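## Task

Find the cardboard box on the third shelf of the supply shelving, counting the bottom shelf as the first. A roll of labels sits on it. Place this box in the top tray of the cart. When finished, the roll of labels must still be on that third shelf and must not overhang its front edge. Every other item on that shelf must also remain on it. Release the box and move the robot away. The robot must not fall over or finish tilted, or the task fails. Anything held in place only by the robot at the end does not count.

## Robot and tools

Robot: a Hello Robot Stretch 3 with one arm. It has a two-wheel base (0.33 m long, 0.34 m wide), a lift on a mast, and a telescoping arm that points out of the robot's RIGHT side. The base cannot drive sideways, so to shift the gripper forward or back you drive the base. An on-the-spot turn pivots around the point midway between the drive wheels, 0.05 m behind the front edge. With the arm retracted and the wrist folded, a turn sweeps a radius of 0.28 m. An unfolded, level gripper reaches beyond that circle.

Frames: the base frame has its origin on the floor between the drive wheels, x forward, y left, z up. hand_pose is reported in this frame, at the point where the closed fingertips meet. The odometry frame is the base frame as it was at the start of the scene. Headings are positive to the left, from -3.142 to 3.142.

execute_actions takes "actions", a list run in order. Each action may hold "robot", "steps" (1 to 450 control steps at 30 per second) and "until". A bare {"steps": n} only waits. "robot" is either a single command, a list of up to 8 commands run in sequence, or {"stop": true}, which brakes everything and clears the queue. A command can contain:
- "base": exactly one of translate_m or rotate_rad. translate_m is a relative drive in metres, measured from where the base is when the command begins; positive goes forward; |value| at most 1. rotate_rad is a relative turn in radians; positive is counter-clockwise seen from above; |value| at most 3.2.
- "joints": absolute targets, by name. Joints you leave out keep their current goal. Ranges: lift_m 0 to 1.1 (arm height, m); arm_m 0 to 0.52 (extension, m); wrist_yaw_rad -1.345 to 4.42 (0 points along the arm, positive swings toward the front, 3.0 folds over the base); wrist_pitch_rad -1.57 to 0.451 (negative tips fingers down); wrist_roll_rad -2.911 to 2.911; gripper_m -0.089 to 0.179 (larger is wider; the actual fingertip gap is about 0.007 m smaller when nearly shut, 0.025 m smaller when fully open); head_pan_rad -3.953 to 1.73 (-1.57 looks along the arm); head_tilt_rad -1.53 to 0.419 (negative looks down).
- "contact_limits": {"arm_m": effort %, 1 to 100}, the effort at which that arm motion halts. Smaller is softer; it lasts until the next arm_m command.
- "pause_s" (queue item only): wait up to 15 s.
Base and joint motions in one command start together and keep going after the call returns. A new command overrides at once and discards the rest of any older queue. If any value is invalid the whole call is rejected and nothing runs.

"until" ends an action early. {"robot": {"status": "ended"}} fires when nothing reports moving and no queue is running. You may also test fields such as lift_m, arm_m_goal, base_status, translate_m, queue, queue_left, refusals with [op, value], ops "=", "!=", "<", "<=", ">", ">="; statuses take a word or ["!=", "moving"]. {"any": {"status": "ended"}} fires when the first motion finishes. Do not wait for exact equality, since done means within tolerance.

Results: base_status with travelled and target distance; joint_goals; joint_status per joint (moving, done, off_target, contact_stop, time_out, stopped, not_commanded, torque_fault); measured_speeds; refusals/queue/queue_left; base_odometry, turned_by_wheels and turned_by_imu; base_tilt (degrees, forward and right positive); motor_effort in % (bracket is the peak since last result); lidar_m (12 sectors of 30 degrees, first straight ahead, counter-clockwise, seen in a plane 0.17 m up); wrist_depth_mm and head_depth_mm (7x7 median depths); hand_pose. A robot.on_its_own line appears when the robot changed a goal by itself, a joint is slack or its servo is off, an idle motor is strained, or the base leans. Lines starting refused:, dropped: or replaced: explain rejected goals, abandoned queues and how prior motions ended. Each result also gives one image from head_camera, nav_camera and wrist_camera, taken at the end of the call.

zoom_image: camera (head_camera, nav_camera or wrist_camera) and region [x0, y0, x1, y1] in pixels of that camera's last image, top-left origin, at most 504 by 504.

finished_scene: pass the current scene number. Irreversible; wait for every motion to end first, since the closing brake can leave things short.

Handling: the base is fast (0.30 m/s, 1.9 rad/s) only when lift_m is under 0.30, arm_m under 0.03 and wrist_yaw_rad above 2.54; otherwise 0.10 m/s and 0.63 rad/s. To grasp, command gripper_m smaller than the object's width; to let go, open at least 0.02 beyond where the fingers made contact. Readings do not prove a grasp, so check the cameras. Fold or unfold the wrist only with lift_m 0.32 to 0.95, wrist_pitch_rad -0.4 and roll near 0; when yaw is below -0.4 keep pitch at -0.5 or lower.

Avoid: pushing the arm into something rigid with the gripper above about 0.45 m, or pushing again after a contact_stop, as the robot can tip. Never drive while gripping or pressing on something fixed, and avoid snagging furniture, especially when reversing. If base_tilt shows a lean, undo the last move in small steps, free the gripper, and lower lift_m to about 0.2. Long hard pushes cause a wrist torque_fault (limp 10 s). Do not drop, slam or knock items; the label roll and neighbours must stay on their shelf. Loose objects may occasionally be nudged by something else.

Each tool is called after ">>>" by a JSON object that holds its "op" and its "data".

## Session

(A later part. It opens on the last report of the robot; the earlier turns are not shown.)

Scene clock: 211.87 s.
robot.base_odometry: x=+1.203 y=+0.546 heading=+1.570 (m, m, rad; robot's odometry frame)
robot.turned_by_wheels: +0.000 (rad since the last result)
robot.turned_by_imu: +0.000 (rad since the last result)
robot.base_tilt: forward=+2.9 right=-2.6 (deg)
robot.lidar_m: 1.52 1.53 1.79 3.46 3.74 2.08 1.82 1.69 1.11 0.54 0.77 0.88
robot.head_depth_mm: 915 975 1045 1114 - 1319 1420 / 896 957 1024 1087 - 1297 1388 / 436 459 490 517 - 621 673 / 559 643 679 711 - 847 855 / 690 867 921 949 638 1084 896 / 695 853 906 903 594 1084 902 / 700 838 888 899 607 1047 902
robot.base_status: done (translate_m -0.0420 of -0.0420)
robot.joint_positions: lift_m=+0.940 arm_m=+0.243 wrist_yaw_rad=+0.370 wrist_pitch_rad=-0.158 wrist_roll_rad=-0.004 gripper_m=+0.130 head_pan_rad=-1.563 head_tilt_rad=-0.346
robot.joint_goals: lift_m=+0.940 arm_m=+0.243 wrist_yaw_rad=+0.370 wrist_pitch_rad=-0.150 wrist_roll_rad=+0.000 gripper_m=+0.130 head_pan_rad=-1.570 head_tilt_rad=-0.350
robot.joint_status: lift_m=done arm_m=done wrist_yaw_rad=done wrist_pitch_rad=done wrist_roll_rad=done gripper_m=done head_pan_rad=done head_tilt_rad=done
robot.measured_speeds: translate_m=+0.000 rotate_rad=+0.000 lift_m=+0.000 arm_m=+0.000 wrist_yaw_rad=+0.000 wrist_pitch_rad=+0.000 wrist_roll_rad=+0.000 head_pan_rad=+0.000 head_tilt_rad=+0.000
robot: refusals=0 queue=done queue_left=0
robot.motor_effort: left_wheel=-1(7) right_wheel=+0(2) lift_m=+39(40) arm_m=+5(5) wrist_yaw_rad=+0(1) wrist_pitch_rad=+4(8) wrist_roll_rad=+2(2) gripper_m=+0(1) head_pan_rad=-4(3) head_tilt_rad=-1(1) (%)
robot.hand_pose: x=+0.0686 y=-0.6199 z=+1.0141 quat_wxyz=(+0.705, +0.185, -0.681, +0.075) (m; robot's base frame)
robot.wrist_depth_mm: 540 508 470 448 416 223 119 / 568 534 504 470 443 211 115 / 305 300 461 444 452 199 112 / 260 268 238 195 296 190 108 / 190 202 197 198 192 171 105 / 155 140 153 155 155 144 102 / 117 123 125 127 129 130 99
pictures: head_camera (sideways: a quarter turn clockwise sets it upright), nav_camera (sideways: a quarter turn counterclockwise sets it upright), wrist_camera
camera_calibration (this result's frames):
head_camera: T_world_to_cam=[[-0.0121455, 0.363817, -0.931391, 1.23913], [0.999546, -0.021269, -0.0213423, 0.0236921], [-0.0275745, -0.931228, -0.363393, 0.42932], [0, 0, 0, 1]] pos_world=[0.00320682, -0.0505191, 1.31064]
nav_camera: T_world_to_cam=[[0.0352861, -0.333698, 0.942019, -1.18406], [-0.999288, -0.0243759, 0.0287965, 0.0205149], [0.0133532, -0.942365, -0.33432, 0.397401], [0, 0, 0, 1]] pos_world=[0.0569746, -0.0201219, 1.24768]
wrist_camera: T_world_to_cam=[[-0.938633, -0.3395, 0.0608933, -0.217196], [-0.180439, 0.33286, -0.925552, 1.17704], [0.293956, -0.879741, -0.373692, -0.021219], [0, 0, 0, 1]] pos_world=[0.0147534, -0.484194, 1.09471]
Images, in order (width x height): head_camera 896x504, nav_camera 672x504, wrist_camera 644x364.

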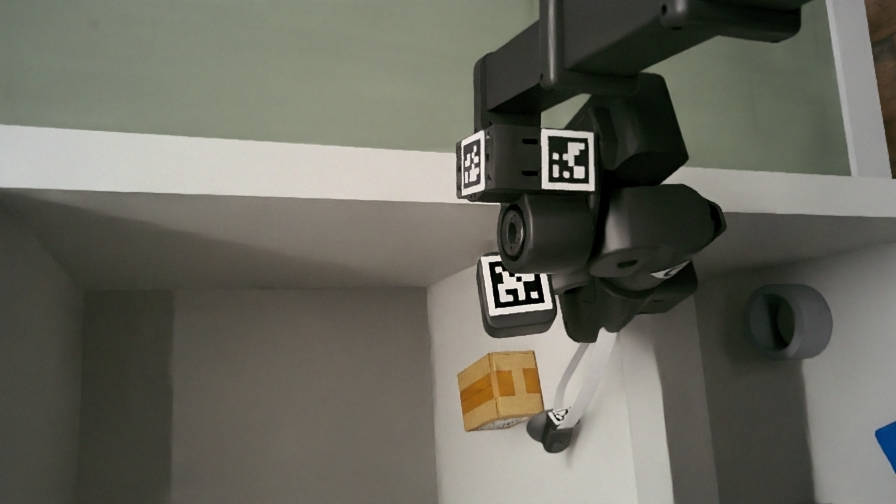

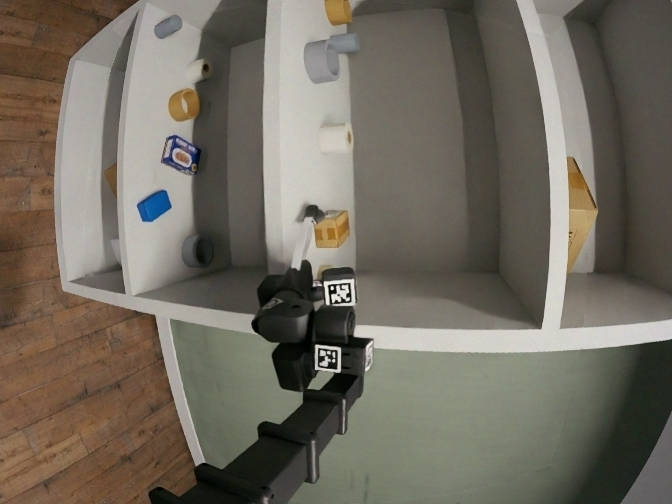

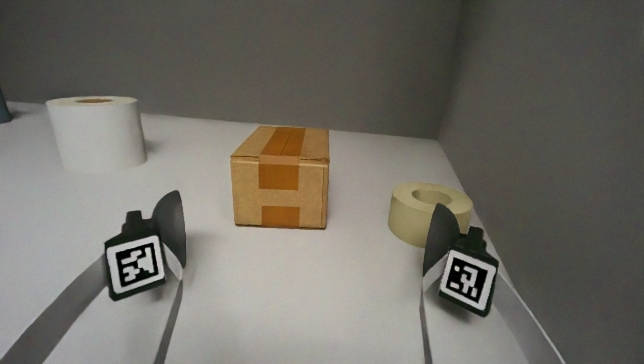

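>>> {"op": "execute_actions", "data": {"actions": [{"robot":[{"base":{"translate_m":0.02},"joints":{"gripper_m":0.115}},{"base":{"translate_m":0.014},"joints":{"arm_m":0.278}}],"steps":250,"until":{"robot":{"status":"ended"}}}]}}

Scene clock: 226.40 s.
robot.base_odometry: x=+1.203 y=+0.580 heading=+1.570 (m, m, rad; robot's odometry frame)
robot.turned_by_wheels: +0.000 (rad since the last result)
robot.turned_by_imu: +0.000 (rad since the last result)
robot.base_tilt: forward=+2.9 right=-2.6 (deg)
robot.lidar_m: 1.49 1.50 1.77 3.48 3.76 2.12 1.85 1.69 1.10 0.54 0.75 0.85
robot.head_depth_mm: 912 970 1036 1111 - - 1412 / 433 461 495 520 - 1261 1385 / 515 538 557 574 - 626 675 / 653 812 859 891 - 1029 877 / 690 863 915 948 580 1084 896 / 694 847 900 903 579 1086 903 / 702 835 884 899 606 1044 879
robot.base_status: done (translate_m +0.0140 of +0.0140)
robot.joint_positions: lift_m=+0.940 arm_m=+0.278 wrist_yaw_rad=+0.368 wrist_pitch_rad=-0.157 wrist_roll_rad=-0.004 gripper_m=+0.115 head_pan_rad=-1.563 head_tilt_rad=-0.346
robot.joint_goals: lift_m=+0.940 arm_m=+0.278 wrist_yaw_rad=+0.370 wrist_pitch_rad=-0.150 wrist_roll_rad=+0.000 gripper_m=+0.115 head_pan_rad=-1.570 head_tilt_rad=-0.350
robot.joint_status: lift_m=done arm_m=done wrist_yaw_rad=done wrist_pitch_rad=done wrist_roll_rad=done gripper_m=done head_pan_rad=done head_tilt_rad=done
robot.measured_speeds: translate_m=+0.000 rotate_rad=+0.000 lift_m=+0.000 arm_m=+0.000 wrist_yaw_rad=+0.000 wrist_pitch_rad=+0.000 wrist_roll_rad=+0.000 head_pan_rad=+0.000 head_tilt_rad=+0.000
robot: refusals=0 queue=done queue_left=0
robot.motor_effort: left_wheel=+0(7) right_wheel=+0(7) lift_m=+40(40) arm_m=+5(6) wrist_yaw_rad=+2(2) wrist_pitch_rad=+4(4) wrist_roll_rad=+2(2) gripper_m=+0(63) head_pan_rad=-4(4) head_tilt_rad=-2(2) (%)
robot.hand_pose: x=+0.0681 y=-0.6552 z=+1.0144 quat_wxyz=(+0.705, +0.183, -0.681, +0.074) (m; robot's base frame)
robot.wrist_depth_mm: 495 460 437 408 387 305 163 / 528 495 461 428 406 289 159 / 224 357 463 440 420 274 154 / 232 250 258 151 296 257 150 / 189 202 185 152 206 163 145 / 151 143 153 156 152 155 141 / - 123 125 127 129 131 128
pictures: head_camera (sideways: a quarter turn clockwise sets it upright), nav_camera (sideways: a quarter turn counterclockwise sets it upright), wrist_camera
camera_calibration (this result's frames):
head_camera: T_world_to_cam=[[-0.0121455, 0.363817, -0.931391, 1.23913], [0.999546, -0.0212689, -0.0213423, 0.0236921], [-0.0275744, -0.931228, -0.363393, 0.42932], [0, 0, 0, 1]] pos_world=[0.00320682, -0.0505191, 1.31064]
nav_camera: T_world_to_cam=[[0.0352862, -0.333698, 0.942019, -1.18406], [-0.999288, -0.024376, 0.0287964, 0.0205149], [0.0133534, -0.942365, -0.334321, 0.397401], [0, 0, 0, 1]] pos_world=[0.0569746, -0.0201219, 1.24768]
wrist_camera: T_world_to_cam=[[-0.939457, -0.337219, 0.0608602, -0.228097], [-0.179209, 0.332126, -0.926054, 1.18895], [0.292069, -0.880895, -0.372451, -0.0538766], [0, 0, 0, 1]] pos_world=[0.0145181, -0.519259, 1.09485]
Images, in order (width x height): head_camera 896x504, nav_camera 672x504, wrist_camera 644x364.

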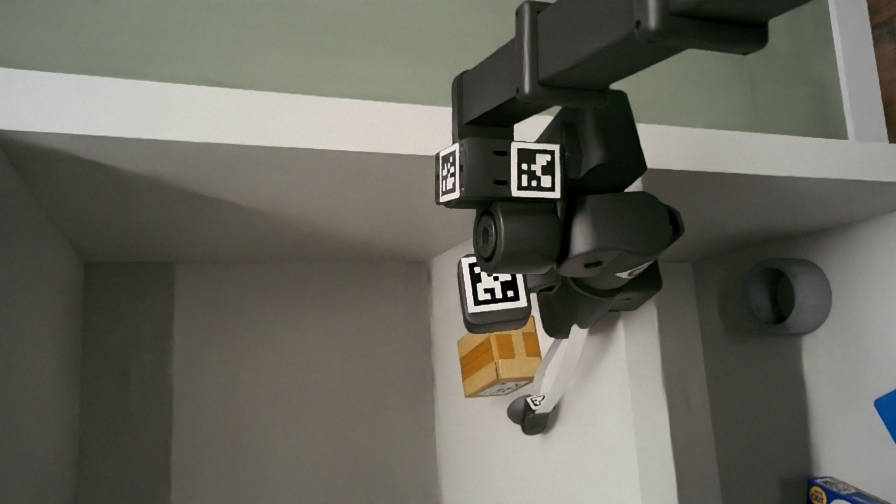

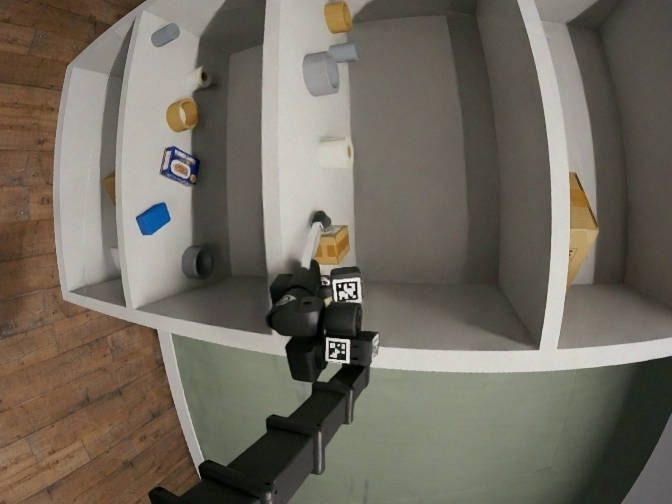

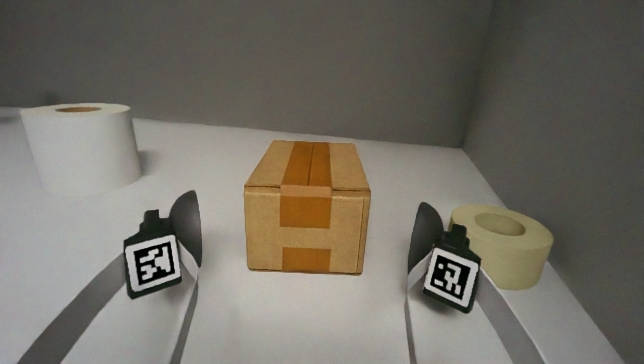

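>>> {"op": "execute_actions", "data": {"actions": [{"robot":[{"base":{"translate_m":0.018},"joints":{"arm_m":0.325}}],"steps":250,"until":{"robot":{"status":"ended"}}}]}}

Scene clock: 231.83 s.
robot.base_odometry: x=+1.203 y=+0.598 heading=+1.570 (m, m, rad; robot's odometry frame)
robot.turned_by_wheels: +0.000 (rad since the last result)
robot.turned_by_imu: +0.000 (rad since the last result)
robot.base_tilt: forward=+2.9 right=-2.5 (deg)
robot.lidar_m: 1.47 1.48 1.76 3.46 3.84 2.13 1.87 1.68 1.10 0.54 0.74 0.83
robot.head_depth_mm: 896 962 1038 1104 - - 1411 / 439 466 491 515 576 1232 1362 / 545 598 620 614 566 699 731 / 687 855 910 964 - 1027 897 / 691 860 912 947 580 1084 895 / 697 845 897 902 607 1048 901 / 701 831 883 899 608 1046 878
robot.base_status: done (translate_m +0.0180 of +0.0180)
robot.joint_positions: lift_m=+0.940 arm_m=+0.325 wrist_yaw_rad=+0.368 wrist_pitch_rad=-0.157 wrist_roll_rad=-0.004 gripper_m=+0.115 head_pan_rad=-1.563 head_tilt_rad=-0.346
robot.joint_goals: lift_m=+0.940 arm_m=+0.325 wrist_yaw_rad=+0.370 wrist_pitch_rad=-0.150 wrist_roll_rad=+0.000 gripper_m=+0.115 head_pan_rad=-1.570 head_tilt_rad=-0.350
robot.joint_status: lift_m=done arm_m=done wrist_yaw_rad=done wrist_pitch_rad=done wrist_roll_rad=done gripper_m=done head_pan_rad=done head_tilt_rad=done
robot.measured_speeds: translate_m=+0.000 rotate_rad=+0.000 lift_m=+0.000 arm_m=+0.000 wrist_yaw_rad=+0.000 wrist_pitch_rad=+0.000 wrist_roll_rad=+0.000 head_pan_rad=+0.000 head_tilt_rad=+0.000
robot: refusals=0 queue=done queue_left=0
robot.motor_effort: left_wheel=-1(4) right_wheel=-1(4) lift_m=+40(40) arm_m=+5(5) wrist_yaw_rad=+1(2) wrist_pitch_rad=+4(4) wrist_roll_rad=+2(2) gripper_m=+0(1) head_pan_rad=-4(4) head_tilt_rad=-1(1) (%)
robot.hand_pose: x=+0.0682 y=-0.7022 z=+1.0144 quat_wxyz=(+0.705, +0.183, -0.681, +0.075) (m; robot's base frame)
robot.wrist_depth_mm: 436 409 387 365 342 322 182 / 466 440 412 383 363 319 175 / 208 444 420 398 381 304 170 / 197 266 273 151 296 263 165 / 189 202 107 106 206 212 159 / 151 143 103 102 145 130 132 / - 123 112 110 128 123 109
pictures: head_camera (sideways: a quarter turn clockwise sets it upright), nav_camera (sideways: a quarter turn counterclockwise sets it upright), wrist_camera
camera_calibration (this result's frames):
head_camera: T_world_to_cam=[[-0.0121455, 0.363817, -0.931391, 1.23913], [0.999546, -0.021269, -0.0213423, 0.0236921], [-0.0275745, -0.931228, -0.363393, 0.42932], [0, 0, 0, 1]] pos_world=[0.00320682, -0.0505191, 1.31064]
nav_camera: T_world_to_cam=[[0.0352861, -0.333698, 0.942019, -1.18406], [-0.999288, -0.0243759, 0.0287964, 0.0205149], [0.0133532, -0.942365, -0.33432, 0.397401], [0, 0, 0, 1]] pos_world=[0.0569746, -0.0201219, 1.24768]
wrist_camera: T_world_to_cam=[[-0.9394, -0.337379, 0.0608602, -0.244019], [-0.179243, 0.332028, -0.926083, 1.20454], [0.292233, -0.880871, -0.372379, -0.0953356], [0, 0, 0, 1]] pos_world=[0.0145346, -0.566246, 1.09486]
Images, in order (width x height): head_camera 896x504, nav_camera 672x504, wrist_camera 644x364.

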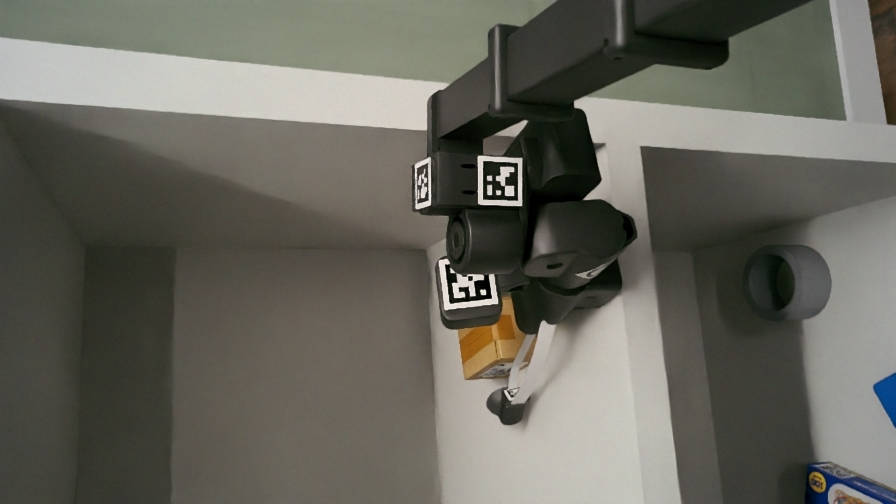

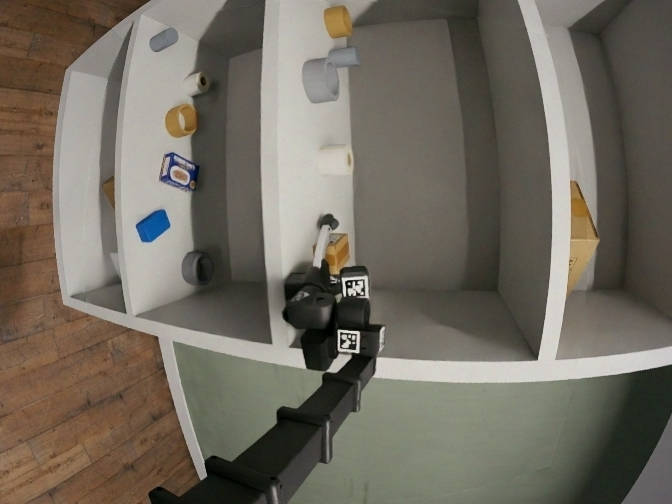

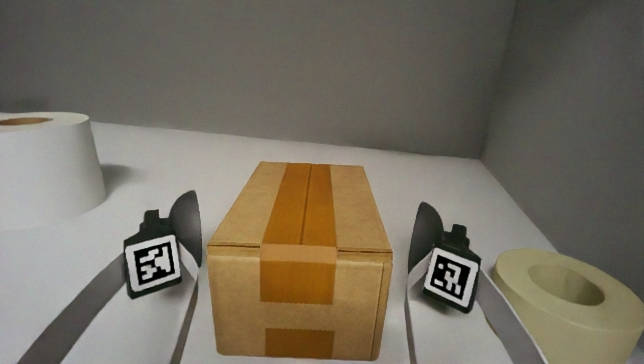

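>>> {"op": "execute_actions", "data": {"actions": [{"robot":[{"joints":{"gripper_m":0.025}},{"pause_s":0.7},{"joints":{"lift_m":0.965}}],"steps":250,"until":{"robot":{"status":"ended"}}}]}}

Scene clock: 242.60 s.
robot.base_odometry: x=+1.203 y=+0.598 heading=+1.570 (m, m, rad; robot's odometry frame)
robot.turned_by_wheels: +0.000 (rad since the last result)
robot.turned_by_imu: +0.000 (rad since the last result)
robot.base_tilt: forward=+2.9 right=-2.5 (deg)
robot.lidar_m: 1.47 1.49 1.76 3.45 3.83 2.14 1.88 1.68 1.10 0.54 0.74 0.83
robot.head_depth_mm: 895 962 1033 1094 - 1311 1421 / 439 466 490 - 575 1230 1357 / 545 598 619 - 578 699 732 / 688 854 908 - 557 1026 895 / 692 859 914 941 580 1085 895 / 696 846 896 924 607 1048 901 / 703 831 880 899 606 1049 879
robot.base_status: done (translate_m +0.0180 of +0.0180)
robot.joint_positions: lift_m=+0.964 arm_m=+0.325 wrist_yaw_rad=+0.366 wrist_pitch_rad=-0.172 wrist_roll_rad=-0.004 gripper_m=+0.033 head_pan_rad=-1.563 head_tilt_rad=-0.346
robot.joint_goals: lift_m=+0.965 arm_m=+0.325 wrist_yaw_rad=+0.370 wrist_pitch_rad=-0.150 wrist_roll_rad=+0.000 gripper_m=+0.032 head_pan_rad=-1.570 head_tilt_rad=-0.350
robot.joint_status: lift_m=done arm_m=done wrist_yaw_rad=done wrist_pitch_rad=done wrist_roll_rad=done gripper_m=done head_pan_rad=done head_tilt_rad=done
robot.measured_speeds: translate_m=+0.000 rotate_rad=+0.000 lift_m=+0.000 arm_m=+0.000 wrist_yaw_rad=+0.000 wrist_pitch_rad=+0.000 wrist_roll_rad=+0.000 head_pan_rad=+0.000 head_tilt_rad=+0.000
robot: refusals=0 queue=done queue_left=0
robot.on_its_own: gripper_m is held at +0.032, not at your +0.025, by its stall guard, which is still easing
robot.motor_effort: left_wheel=-1(3) right_wheel=+1(2) lift_m=+41(44) arm_m=+4(5) wrist_yaw_rad=+2(3) wrist_pitch_rad=+12(12) wrist_roll_rad=+2(2) gripper_m=-29(100) head_pan_rad=-4(4) head_tilt_rad=-1(1) (%)
robot.hand_pose: x=+0.0675 y=-0.7014 z=+1.0355 quat_wxyz=(+0.705, +0.188, -0.680, +0.069) (m; robot's base frame)
robot.wrist_depth_mm: 438 412 385 363 342 320 181 / 467 438 408 385 362 318 175 / 481 451 429 409 386 300 170 / 197 312 318 161 347 286 164 / 202 226 105 108 234 236 160 / 177 173 103 103 105 192 149 / - 147 110 109 151 143 131
pictures: head_camera (sideways: a quarter turn clockwise sets it upright), nav_camera (sideways: a quarter turn counterclockwise sets it upright), wrist_camera
camera_calibration (this result's frames):
head_camera: T_world_to_cam=[[-0.0121455, 0.363817, -0.931391, 1.23913], [0.999546, -0.021269, -0.0213423, 0.0236921], [-0.0275745, -0.931228, -0.363393, 0.42932], [0, 0, 0, 1]] pos_world=[0.00320682, -0.0505191, 1.31064]
nav_camera: T_world_to_cam=[[0.0352861, -0.333698, 0.942019, -1.18406], [-0.999288, -0.0243759, 0.0287964, 0.0205149], [0.0133532, -0.942365, -0.33432, 0.397401], [0, 0, 0, 1]] pos_world=[0.0569746, -0.0201219, 1.24768]
wrist_camera: T_world_to_cam=[[-0.939489, -0.337067, 0.0611991, -0.245791], [-0.183978, 0.345732, -0.92012, 1.2274], [0.288984, -0.875702, -0.386825, -0.0678304], [0, 0, 0, 1]] pos_world=[0.0144989, -0.5666, 1.11816]
Images, in order (width x height): head_camera 896x504, nav_camera 672x504, wrist_camera 644x364.

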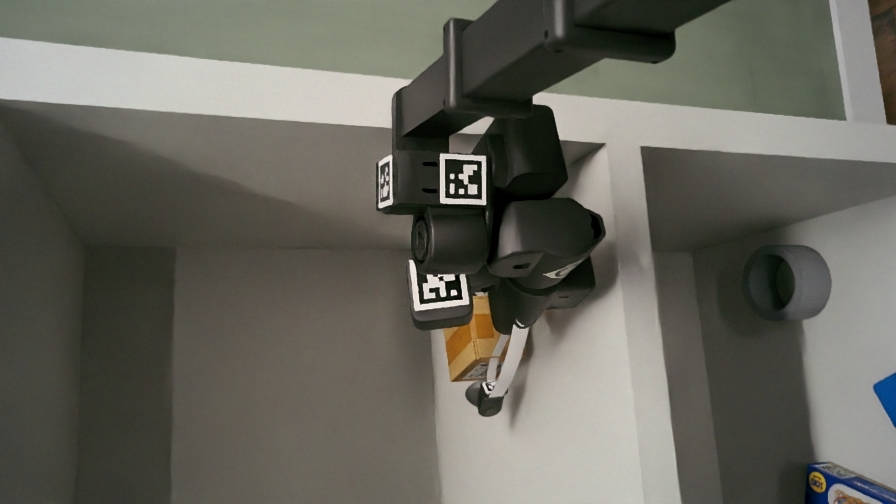

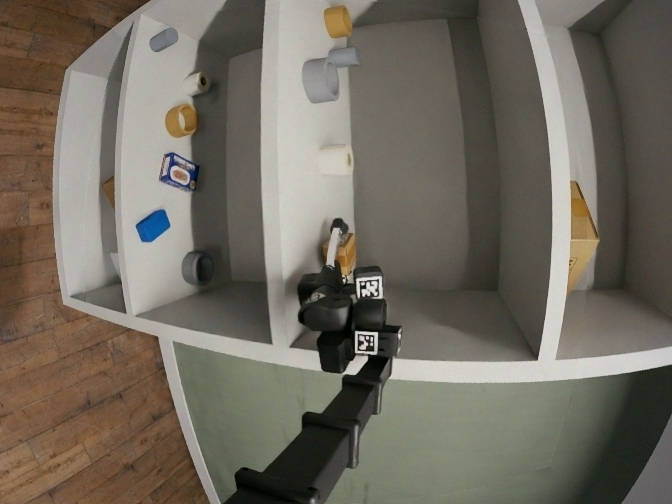

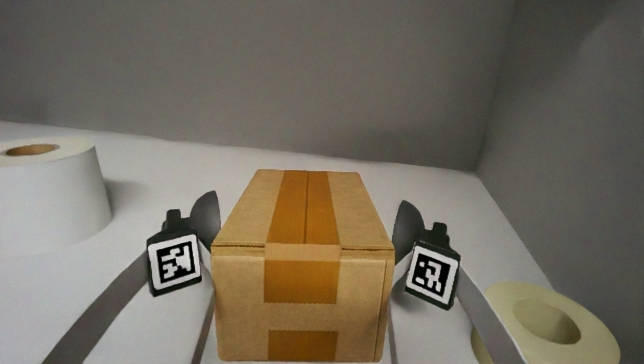

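>>> {"op": "execute_actions", "data": {"actions": [{"robot":[{"joints":{"lift_m":0.98,"gripper_m":0.036}},{"joints":{"arm_m":0.0}},{"base":{"rotate_rad":-0.53},"joints":{"head_pan_rad":-3.0,"head_tilt_rad":-0.6}},{"base":{"translate_m":-1.0}}],"steps":450,"until":{"robot":{"status":"ended"}}}]}}

Scene clock: 279.73 s.
robot.base_odometry: x=+0.766 y=-0.147 heading=+1.040 (m, m, rad; robot's odometry frame)
robot.turned_by_wheels: -0.530 (rad since the last result)
robot.turned_by_imu: -0.539 (rad since the last result)
robot.base_tilt: forward=+3.4 right=-2.6 (deg)
robot.lidar_m: 1.70 2.15 2.01 2.52 3.12 2.70 1.33 1.29 1.21 1.70 1.55 1.15
robot.head_depth_mm: 2028 2264 2517 - - - - / 1889 2110 2342 - - - - / 1778 1964 2196 2212 1764 - - / 1664 1836 1794 1912 1808 - - / 1580 1728 1687 1850 1752 - - / 1504 1639 1657 1846 1779 - - / 1430 1550 1677 1870 1861 - -
robot.base_status: moving (translate_m -0.8636 of -1.0000)
robot.joint_positions: lift_m=+0.979 arm_m=+0.000 wrist_yaw_rad=+0.368 wrist_pitch_rad=-0.174 wrist_roll_rad=-0.004 gripper_m=+0.052 head_pan_rad=-2.993 head_tilt_rad=-0.593
robot.joint_goals: lift_m=+0.980 arm_m=+0.000 wrist_yaw_rad=+0.370 wrist_pitch_rad=-0.150 wrist_roll_rad=+0.000 gripper_m=+0.051 head_pan_rad=-3.000 head_tilt_rad=-0.600
robot.joint_status: lift_m=done arm_m=done wrist_yaw_rad=done wrist_pitch_rad=done wrist_roll_rad=done gripper_m=done head_pan_rad=done head_tilt_rad=done
robot.measured_speeds: translate_m=-0.100 rotate_rad=+0.000 lift_m=+0.000 arm_m=+0.000 wrist_yaw_rad=+0.000 wrist_pitch_rad=+0.000 wrist_roll_rad=+0.000 head_pan_rad=+0.000 head_tilt_rad=+0.000
robot: refusals=0 queue=running queue_left=0
robot.on_its_own: gripper_m is held at +0.051, not at your +0.036, by its stall guard, which is not easing now
robot.motor_effort: left_wheel=+1(8) right_wheel=-4(6) lift_m=+42(42) arm_m=-4(6) wrist_yaw_rad=+1(2) wrist_pitch_rad=+12(12) wrist_roll_rad=+2(2) gripper_m=-20(85) head_pan_rad=-4(51) head_tilt_rad=-3(15) (%)
robot.hand_pose: x=+0.0678 y=-0.3770 z=+1.0502 quat_wxyz=(+0.705, +0.189, -0.680, +0.069) (m; robot's base frame)
robot.wrist_depth_mm: - - - - - - - / - - - - - - - / - - - - - - - / - - - 164 - - - / - - 105 108 - - - / - - 103 102 105 - - / 948 - 109 109 - - 927
pictures: head_camera (sideways: a quarter turn clockwise sets it upright), nav_camera (sideways: a quarter turn counterclockwise sets it upright), wrist_camera
camera_calibration (this result's frames):
head_camera: T_world_to_cam=[[0.572334, 0.095175, -0.814479, 1.08308], [0.125413, -0.991716, -0.0277584, 0.0373695], [-0.810373, -0.0862589, -0.579529, 0.715329], [0, 0, 0, 1]] pos_world=[-0.0448873, -0.00431879, 1.29774]
nav_camera: T_world_to_cam=[[-0.542721, -0.114372, 0.832089, -1.03713], [-0.171003, 0.984982, 0.0238521, 0.0219079], [-0.822321, -0.129345, -0.554128, 0.688521], [0, 0, 0, 1]] pos_world=[0.00705777, -0.0511408, 1.24399]
wrist_camera: T_world_to_cam=[[-0.938972, -0.3385, 0.0612241, -0.137655], [-0.184859, 0.346444, -0.919676, 1.12871], [0.2901, -0.874868, -0.387876, 0.223203], [0, 0, 0, 1]] pos_world=[0.0146463, -0.242355, 1.13305]
Images, in order (width x height): head_camera 896x504, nav_camera 672x504, wrist_camera 644x364.

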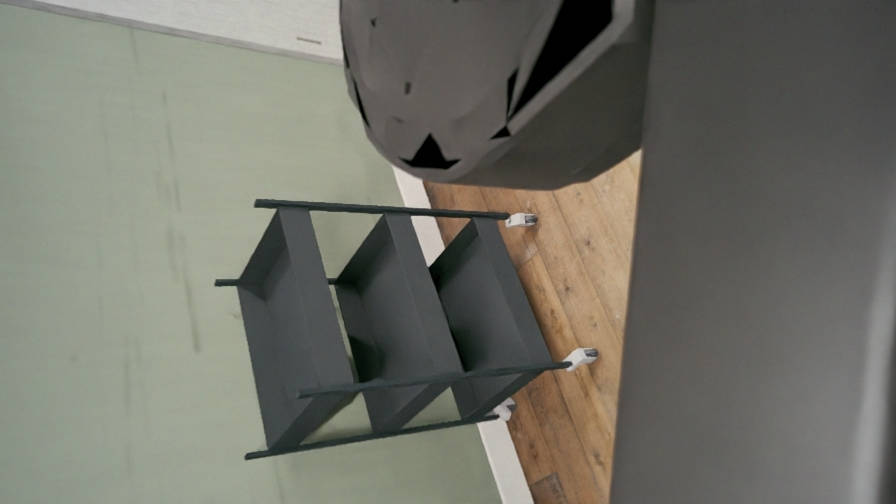

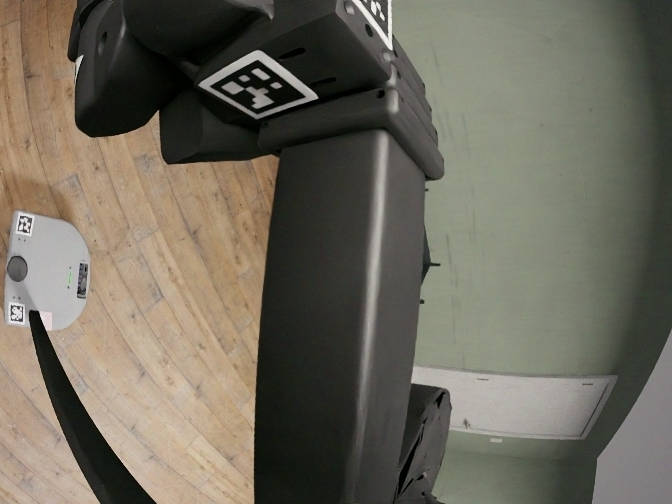

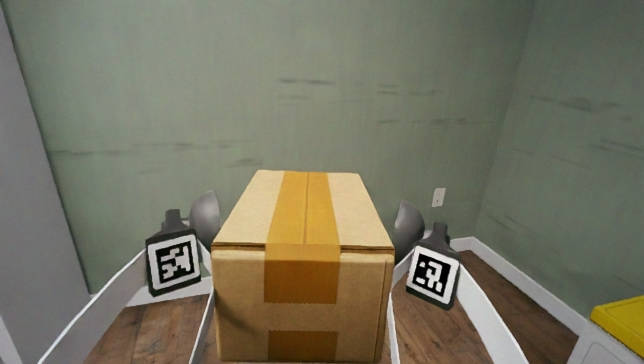

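>>> {"op": "execute_actions", "data": {"actions": [{"steps":100,"until":{"robot":{"status":"ended"}}},{"robot":[{"base":{"translate_m":-0.775}},{"base":{"rotate_rad":-1.04},"joints":{"head_pan_rad":-1.57,"head_tilt_rad":-0.75,"wrist_yaw_rad":0}}],"steps":450,"until":{"robot":{"status":"ended"}}}]}}

Scene clock: 295.67 s.
robot.base_odometry: x=+0.304 y=-0.933 heading=+0.000 (m, m, rad; robot's odometry frame)
robot.turned_by_wheels: -1.040 (rad since the last result)
robot.turned_by_imu: -1.056 (rad since the last result)
robot.base_tilt: forward=+2.9 right=-2.6 (deg)
robot.lidar_m: 1.21 2.01 2.03 2.57 2.57 2.57 2.54 1.53 0.55 0.50 0.50 0.94
robot.head_depth_mm: 848 962 1078 - - - - / 830 941 1065 948 - - 1180 / 816 923 1019 - - - 1161 / 799 904 976 - - - 1155 / 786 884 977 914 920 1000 1174 / 774 865 964 912 801 997 1156 / 760 853 959 1068 1241 1358 1195
robot.base_status: done (rotate_rad -1.0399 of -1.0400)
robot.joint_positions: lift_m=+0.979 arm_m=+0.000 wrist_yaw_rad=+0.003 wrist_pitch_rad=-0.174 wrist_roll_rad=-0.004 gripper_m=+0.052 head_pan_rad=-1.577 head_tilt_rad=-0.741
robot.joint_goals: lift_m=+0.980 arm_m=+0.000 wrist_yaw_rad=+0.000 wrist_pitch_rad=-0.150 wrist_roll_rad=+0.000 gripper_m=+0.051 head_pan_rad=-1.570 head_tilt_rad=-0.750
robot.joint_status: lift_m=done arm_m=done wrist_yaw_rad=done wrist_pitch_rad=done wrist_roll_rad=done gripper_m=done head_pan_rad=done head_tilt_rad=done
robot.measured_speeds: translate_m=+0.000 rotate_rad=+0.000 lift_m=+0.000 arm_m=+0.000 wrist_yaw_rad=+0.000 wrist_pitch_rad=+0.000 wrist_roll_rad=+0.000 head_pan_rad=+0.000 head_tilt_rad=+0.000
robot: refusals=0 queue=done queue_left=0
robot.on_its_own: gripper_m is held at +0.051, not at your +0.036, by its stall guard, which is still easing
robot.motor_effort: left_wheel=+2(9) right_wheel=-3(7) lift_m=+41(41) arm_m=-4(4) wrist_yaw_rad=-2(5) wrist_pitch_rad=+12(12) wrist_roll_rad=+2(2) gripper_m=-20(20) head_pan_rad=+4(50) head_tilt_rad=-3(13) (%)
robot.hand_pose: x=-0.0208 y=-0.3936 z=+1.0502 quat_wxyz=(+0.706, +0.063, -0.703, -0.061) (m; robot's base frame)
robot.wrist_depth_mm: 543 556 578 599 620 639 671 / 564 580 611 635 654 686 716 / 598 619 649 677 701 733 766 / 646 657 678 164 741 776 831 / 682 694 105 108 784 849 900 / 722 771 103 103 105 924 - / 765 804 109 109 543 - -
pictures: head_camera (sideways: a quarter turn clockwise sets it upright), nav_camera (sideways: a quarter turn counterclockwise sets it upright), wrist_camera
camera_calibration (this result's frames):
head_camera: T_world_to_cam=[[-0.0050366, 0.693956, -0.72, 0.963454], [0.999219, -0.0247319, -0.0308271, 0.0360288], [-0.0391996, -0.719593, -0.693289, 0.858604], [0, 0, 0, 1]] pos_world=[0.00250889, -0.049858, 1.29006]
nav_camera: T_world_to_cam=[[0.0285538, -0.670545, 0.741319, -0.922292], [-0.999591, -0.0202713, 0.0201659, 0.0317656], [0.00150536, -0.741591, -0.67085, 0.835336], [0, 0, 0, 1]] pos_world=[0.0568301, 0.00168338, 1.24346]
wrist_camera: T_world_to_cam=[[-0.997936, 0.0193541, 0.0612241, -0.0869001], [-0.0488664, 0.389626, -0.919676, 1.13789], [-0.041654, -0.92077, -0.387876, 0.209435], [0, 0, 0, 1]] pos_world=[-0.0223924, -0.248828, 1.13305]
Images, in order (width x height): head_camera 896x504, nav_camera 672x504, wrist_camera 644x364.

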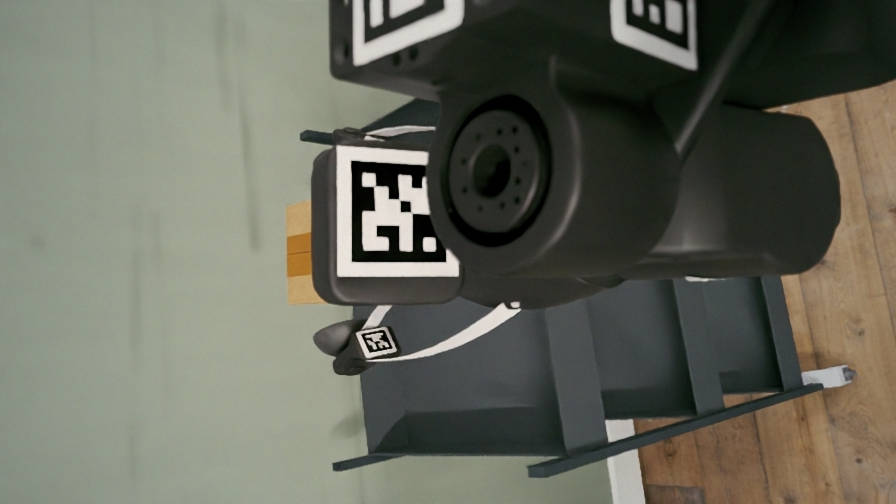

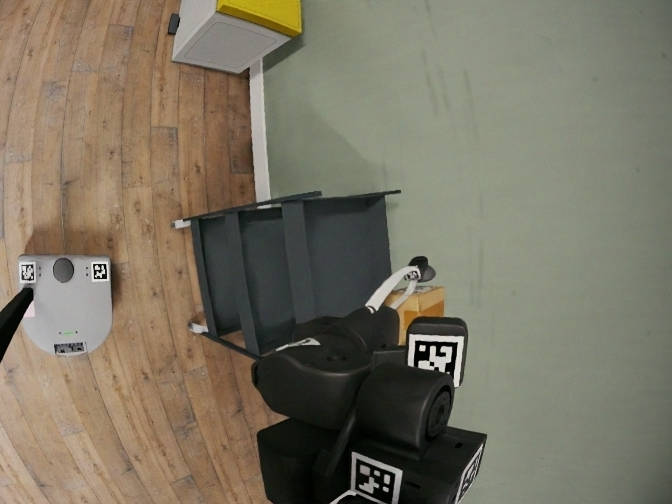

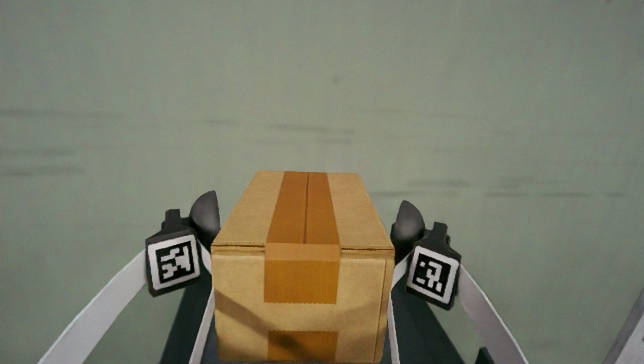

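>>> {"op": "execute_actions", "data": {"actions": [{"robot":[{"joints":{"arm_m":0.27,"wrist_pitch_rad":-0.5}},{"joints":{"lift_m":0.86}}],"steps":450,"until":{"robot":{"status":"ended"}}}]}}

Scene clock: 310.10 s.
robot.base_odometry: x=+0.304 y=-0.933 heading=+0.000 (m, m, rad; robot's odometry frame)
robot.turned_by_wheels: +0.000 (rad since the last result)
robot.turned_by_imu: +0.000 (rad since the last result)
robot.base_tilt: forward=+2.9 right=-2.5 (deg)
robot.lidar_m: 1.20 2.01 2.03 2.56 2.58 2.56 2.55 1.54 0.55 0.50 0.50 0.94
robot.head_depth_mm: 848 966 1100 - - 1320 1202 / 831 941 - 876 1038 1201 1202 / 815 912 - 870 1023 1181 1200 / 801 902 981 869 826 1103 1197 / 787 885 987 916 824 998 1175 / 773 869 967 914 801 998 1152 / 758 850 957 1064 1239 1357 1192
robot.base_status: done (rotate_rad -1.0399 of -1.0400)
robot.joint_positions: lift_m=+0.861 arm_m=+0.270 wrist_yaw_rad=+0.002 wrist_pitch_rad=-0.519 wrist_roll_rad=-0.003 gripper_m=+0.055 head_pan_rad=-1.577 head_tilt_rad=-0.741
robot.joint_goals: lift_m=+0.860 arm_m=+0.270 wrist_yaw_rad=+0.000 wrist_pitch_rad=-0.500 wrist_roll_rad=+0.000 gripper_m=+0.054 head_pan_rad=-1.570 head_tilt_rad=-0.750
robot.joint_status: lift_m=done arm_m=done wrist_yaw_rad=done wrist_pitch_rad=done wrist_roll_rad=done gripper_m=done head_pan_rad=done head_tilt_rad=done
robot.measured_speeds: translate_m=+0.000 rotate_rad=+0.000 lift_m=+0.000 arm_m=+0.000 wrist_yaw_rad=+0.000 wrist_pitch_rad=+0.000 wrist_roll_rad=+0.000 head_pan_rad=+0.000 head_tilt_rad=+0.000
robot: refusals=0 queue=done queue_left=0
robot.on_its_own: gripper_m is held at +0.054, not at your +0.036, by its stall guard, which is not easing now
robot.motor_effort: left_wheel=+3(3) right_wheel=-3(3) lift_m=+18(41) arm_m=+4(7) wrist_yaw_rad=-2(2) wrist_pitch_rad=+10(11) wrist_roll_rad=+2(2) gripper_m=-19(20) head_pan_rad=+4(4) head_tilt_rad=-3(3) (%)
robot.hand_pose: x=-0.0211 y=-0.6251 z=+0.8512 quat_wxyz=(+0.685, +0.183, -0.682, -0.181) (m; robot's base frame)
robot.wrist_depth_mm: 339 347 359 371 385 397 414 / 375 386 400 416 433 452 468 / 413 432 449 473 481 513 546 / 473 391 400 169 440 597 632 / 522 368 105 109 400 390 772 / 309 324 103 103 106 323 978 / 255 292 108 109 303 294 936
pictures: head_camera (sideways: a quarter turn clockwise sets it upright), nav_camera (sideways: a quarter turn counterclockwise sets it upright), wrist_camera
camera_calibration (this result's frames):
head_camera: T_world_to_cam=[[-0.00505025, 0.694062, -0.719897, 0.96332], [0.999219, -0.0247067, -0.0308299, 0.0360323], [-0.0391842, -0.719491, -0.693396, 0.858743], [0, 0, 0, 1]] pos_world=[0.00250993, -0.0498563, 1.29005]
nav_camera: T_world_to_cam=[[0.028567, -0.670655, 0.741219, -0.922163], [-0.999591, -0.0202949, 0.0201619, 0.0317707], [0.00152127, -0.741492, -0.67096, 0.835479], [0, 0, 0, 1]] pos_world=[0.0568301, 0.0016931, 1.24346]
wrist_camera: T_world_to_cam=[[-0.997929, -0.00174653, 0.0643051, -0.0862555], [-0.0484443, 0.678098, -0.733374, 1.06683], [-0.0423243, -0.73497, -0.676778, 0.28113], [0, 0, 0, 1]] pos_world=[-0.0224963, -0.516944, 0.978196]
Images, in order (width x height): head_camera 896x504, nav_camera 672x504, wrist_camera 644x364.

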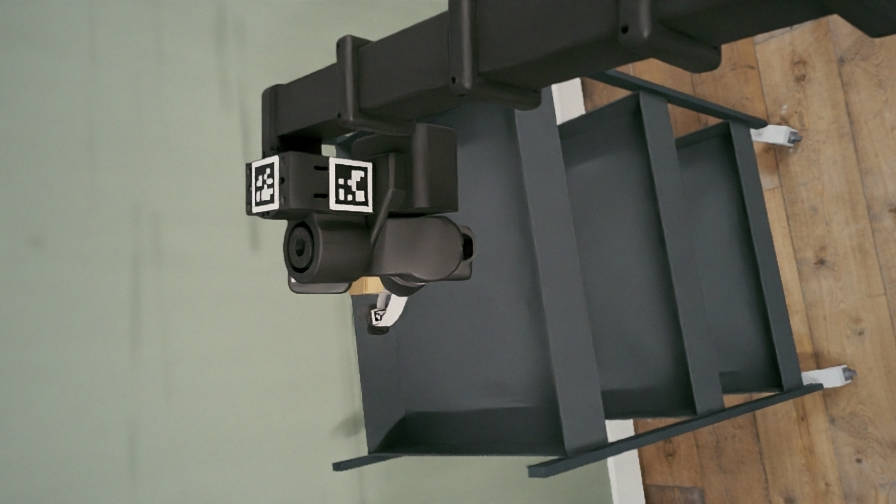

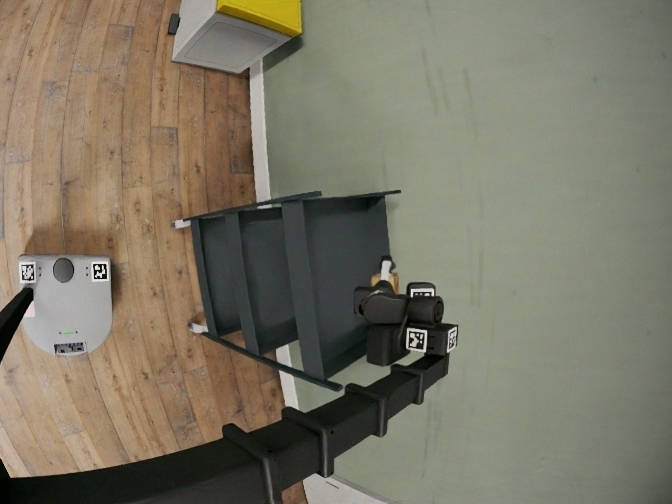

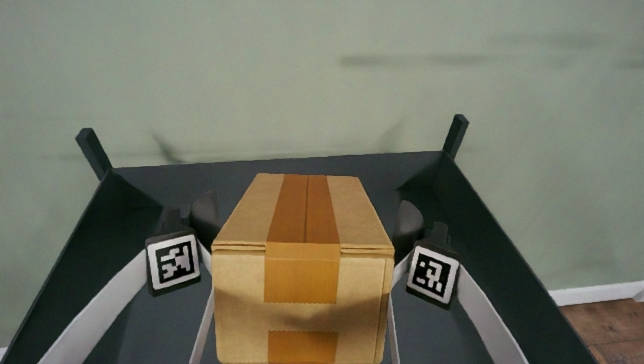

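>>> {"op": "execute_actions", "data": {"actions": [{"robot":[{"joints":{"arm_m":0.31,"wrist_pitch_rad":-0.55,"lift_m":0.74}}],"steps":450,"until":{"robot":{"status":"ended"}}}]}}

Scene clock: 327.13 s.
robot.base_odometry: x=+0.304 y=-0.933 heading=+0.000 (m, m, rad; robot's odometry frame)
robot.turned_by_wheels: +0.000 (rad since the last result)
robot.turned_by_imu: +0.000 (rad since the last result)
robot.base_tilt: forward=+2.9 right=-2.5 (deg)
robot.lidar_m: 1.21 2.01 2.03 2.57 2.58 2.56 2.55 1.54 0.55 0.50 0.50 0.94
robot.head_depth_mm: 846 961 1109 1288 1522 1403 - / 833 943 1061 921 - 1185 1179 / 815 921 1026 - 1037 1179 1201 / 801 903 1000 - 1022 1104 1199 / 787 887 981 917 825 1002 1176 / 774 868 969 913 802 996 1158 / 762 852 958 1066 1239 1358 1193
robot.base_status: done (rotate_rad -1.0399 of -1.0400)
robot.joint_positions: lift_m=+0.741 arm_m=+0.310 wrist_yaw_rad=+0.002 wrist_pitch_rad=-0.568 wrist_roll_rad=-0.003 gripper_m=+0.055 head_pan_rad=-1.577 head_tilt_rad=-0.741
robot.joint_goals: lift_m=+0.740 arm_m=+0.310 wrist_yaw_rad=+0.000 wrist_pitch_rad=-0.550 wrist_roll_rad=+0.000 gripper_m=+0.054 head_pan_rad=-1.570 head_tilt_rad=-0.750
robot.joint_status: lift_m=done arm_m=done wrist_yaw_rad=done wrist_pitch_rad=done wrist_roll_rad=done gripper_m=done head_pan_rad=done head_tilt_rad=done
robot.measured_speeds: translate_m=+0.000 rotate_rad=+0.000 lift_m=+0.000 arm_m=+0.000 wrist_yaw_rad=+0.000 wrist_pitch_rad=+0.000 wrist_roll_rad=+0.000 head_pan_rad=+0.000 head_tilt_rad=+0.000
robot: refusals=0 queue=done queue_left=0
robot.on_its_own: gripper_m is held at +0.054, not at your +0.036, by its stall guard, which is not easing now
robot.motor_effort: left_wheel=+2(2) right_wheel=-3(3) lift_m=+17(17) arm_m=+4(4) wrist_yaw_rad=-1(2) wrist_pitch_rad=+10(13) wrist_roll_rad=+2(2) gripper_m=-19(19) head_pan_rad=+4(4) head_tilt_rad=-4(3) (%)
robot.hand_pose: x=-0.0211 y=-0.6576 z=+0.7210 quat_wxyz=(+0.680, +0.199, -0.677, -0.197) (m; robot's base frame)
robot.wrist_depth_mm: 313 320 330 341 354 359 383 / 267 278 290 305 312 316 434 / 284 297 304 318 327 301 476 / 256 259 262 169 273 274 218 / 220 223 105 108 233 237 219 / 194 192 103 103 106 208 205 / - 175 109 109 180 184 186
pictures: head_camera (sideways: a quarter turn clockwise sets it upright), nav_camera (sideways: a quarter turn counterclockwise sets it upright), wrist_camera
camera_calibration (this result's frames):
head_camera: T_world_to_cam=[[-0.00505016, 0.694062, -0.719897, 0.96332], [0.999219, -0.0247069, -0.0308299, 0.0360323], [-0.0391842, -0.719491, -0.693396, 0.858743], [0, 0, 0, 1]] pos_world=[0.00250992, -0.0498563, 1.29005]
nav_camera: T_world_to_cam=[[0.0285669, -0.670655, 0.741219, -0.922163], [-0.999591, -0.0202948, 0.0201619, 0.0317707], [0.00152119, -0.741492, -0.67096, 0.835479], [0, 0, 0, 1]] pos_world=[0.0568301, 0.0016931, 1.24346]
wrist_camera: T_world_to_cam=[[-0.997922, -0.0048631, 0.0642562, -0.0799822], [-0.0484981, 0.713269, -0.69921, 0.991897], [-0.0424317, -0.700873, -0.712023, 0.217005], [0, 0, 0, 1]] pos_world=[-0.022503, -0.555786, 0.853196]
Images, in order (width x height): head_camera 896x504, nav_camera 672x504, wrist_camera 644x364.

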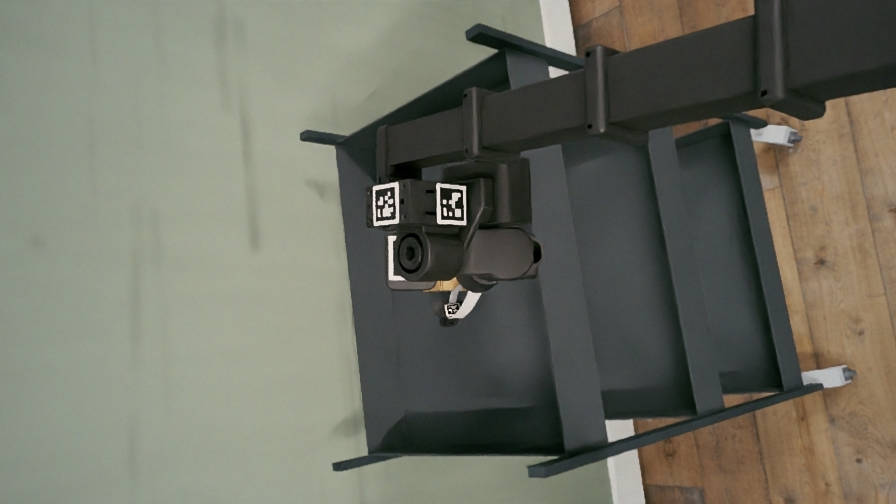

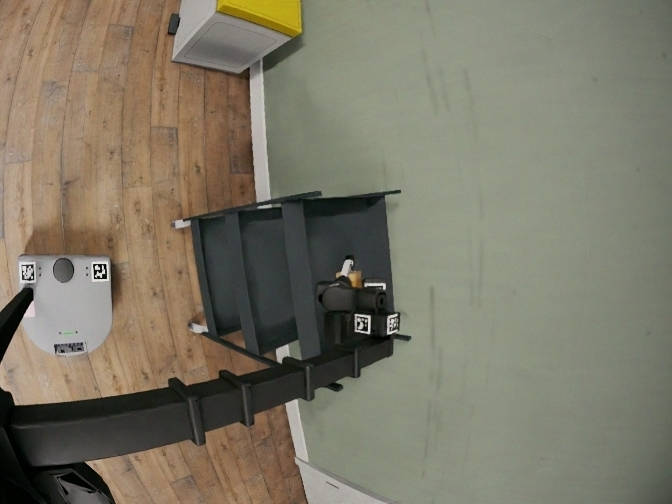

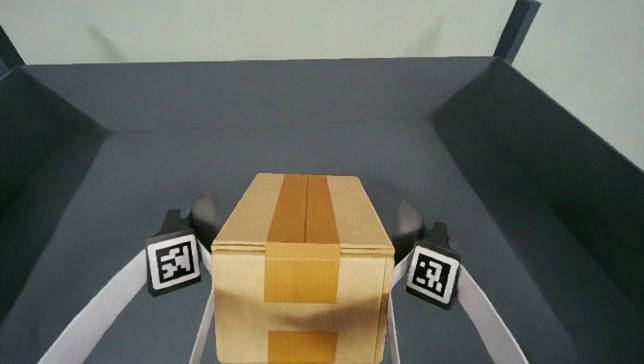

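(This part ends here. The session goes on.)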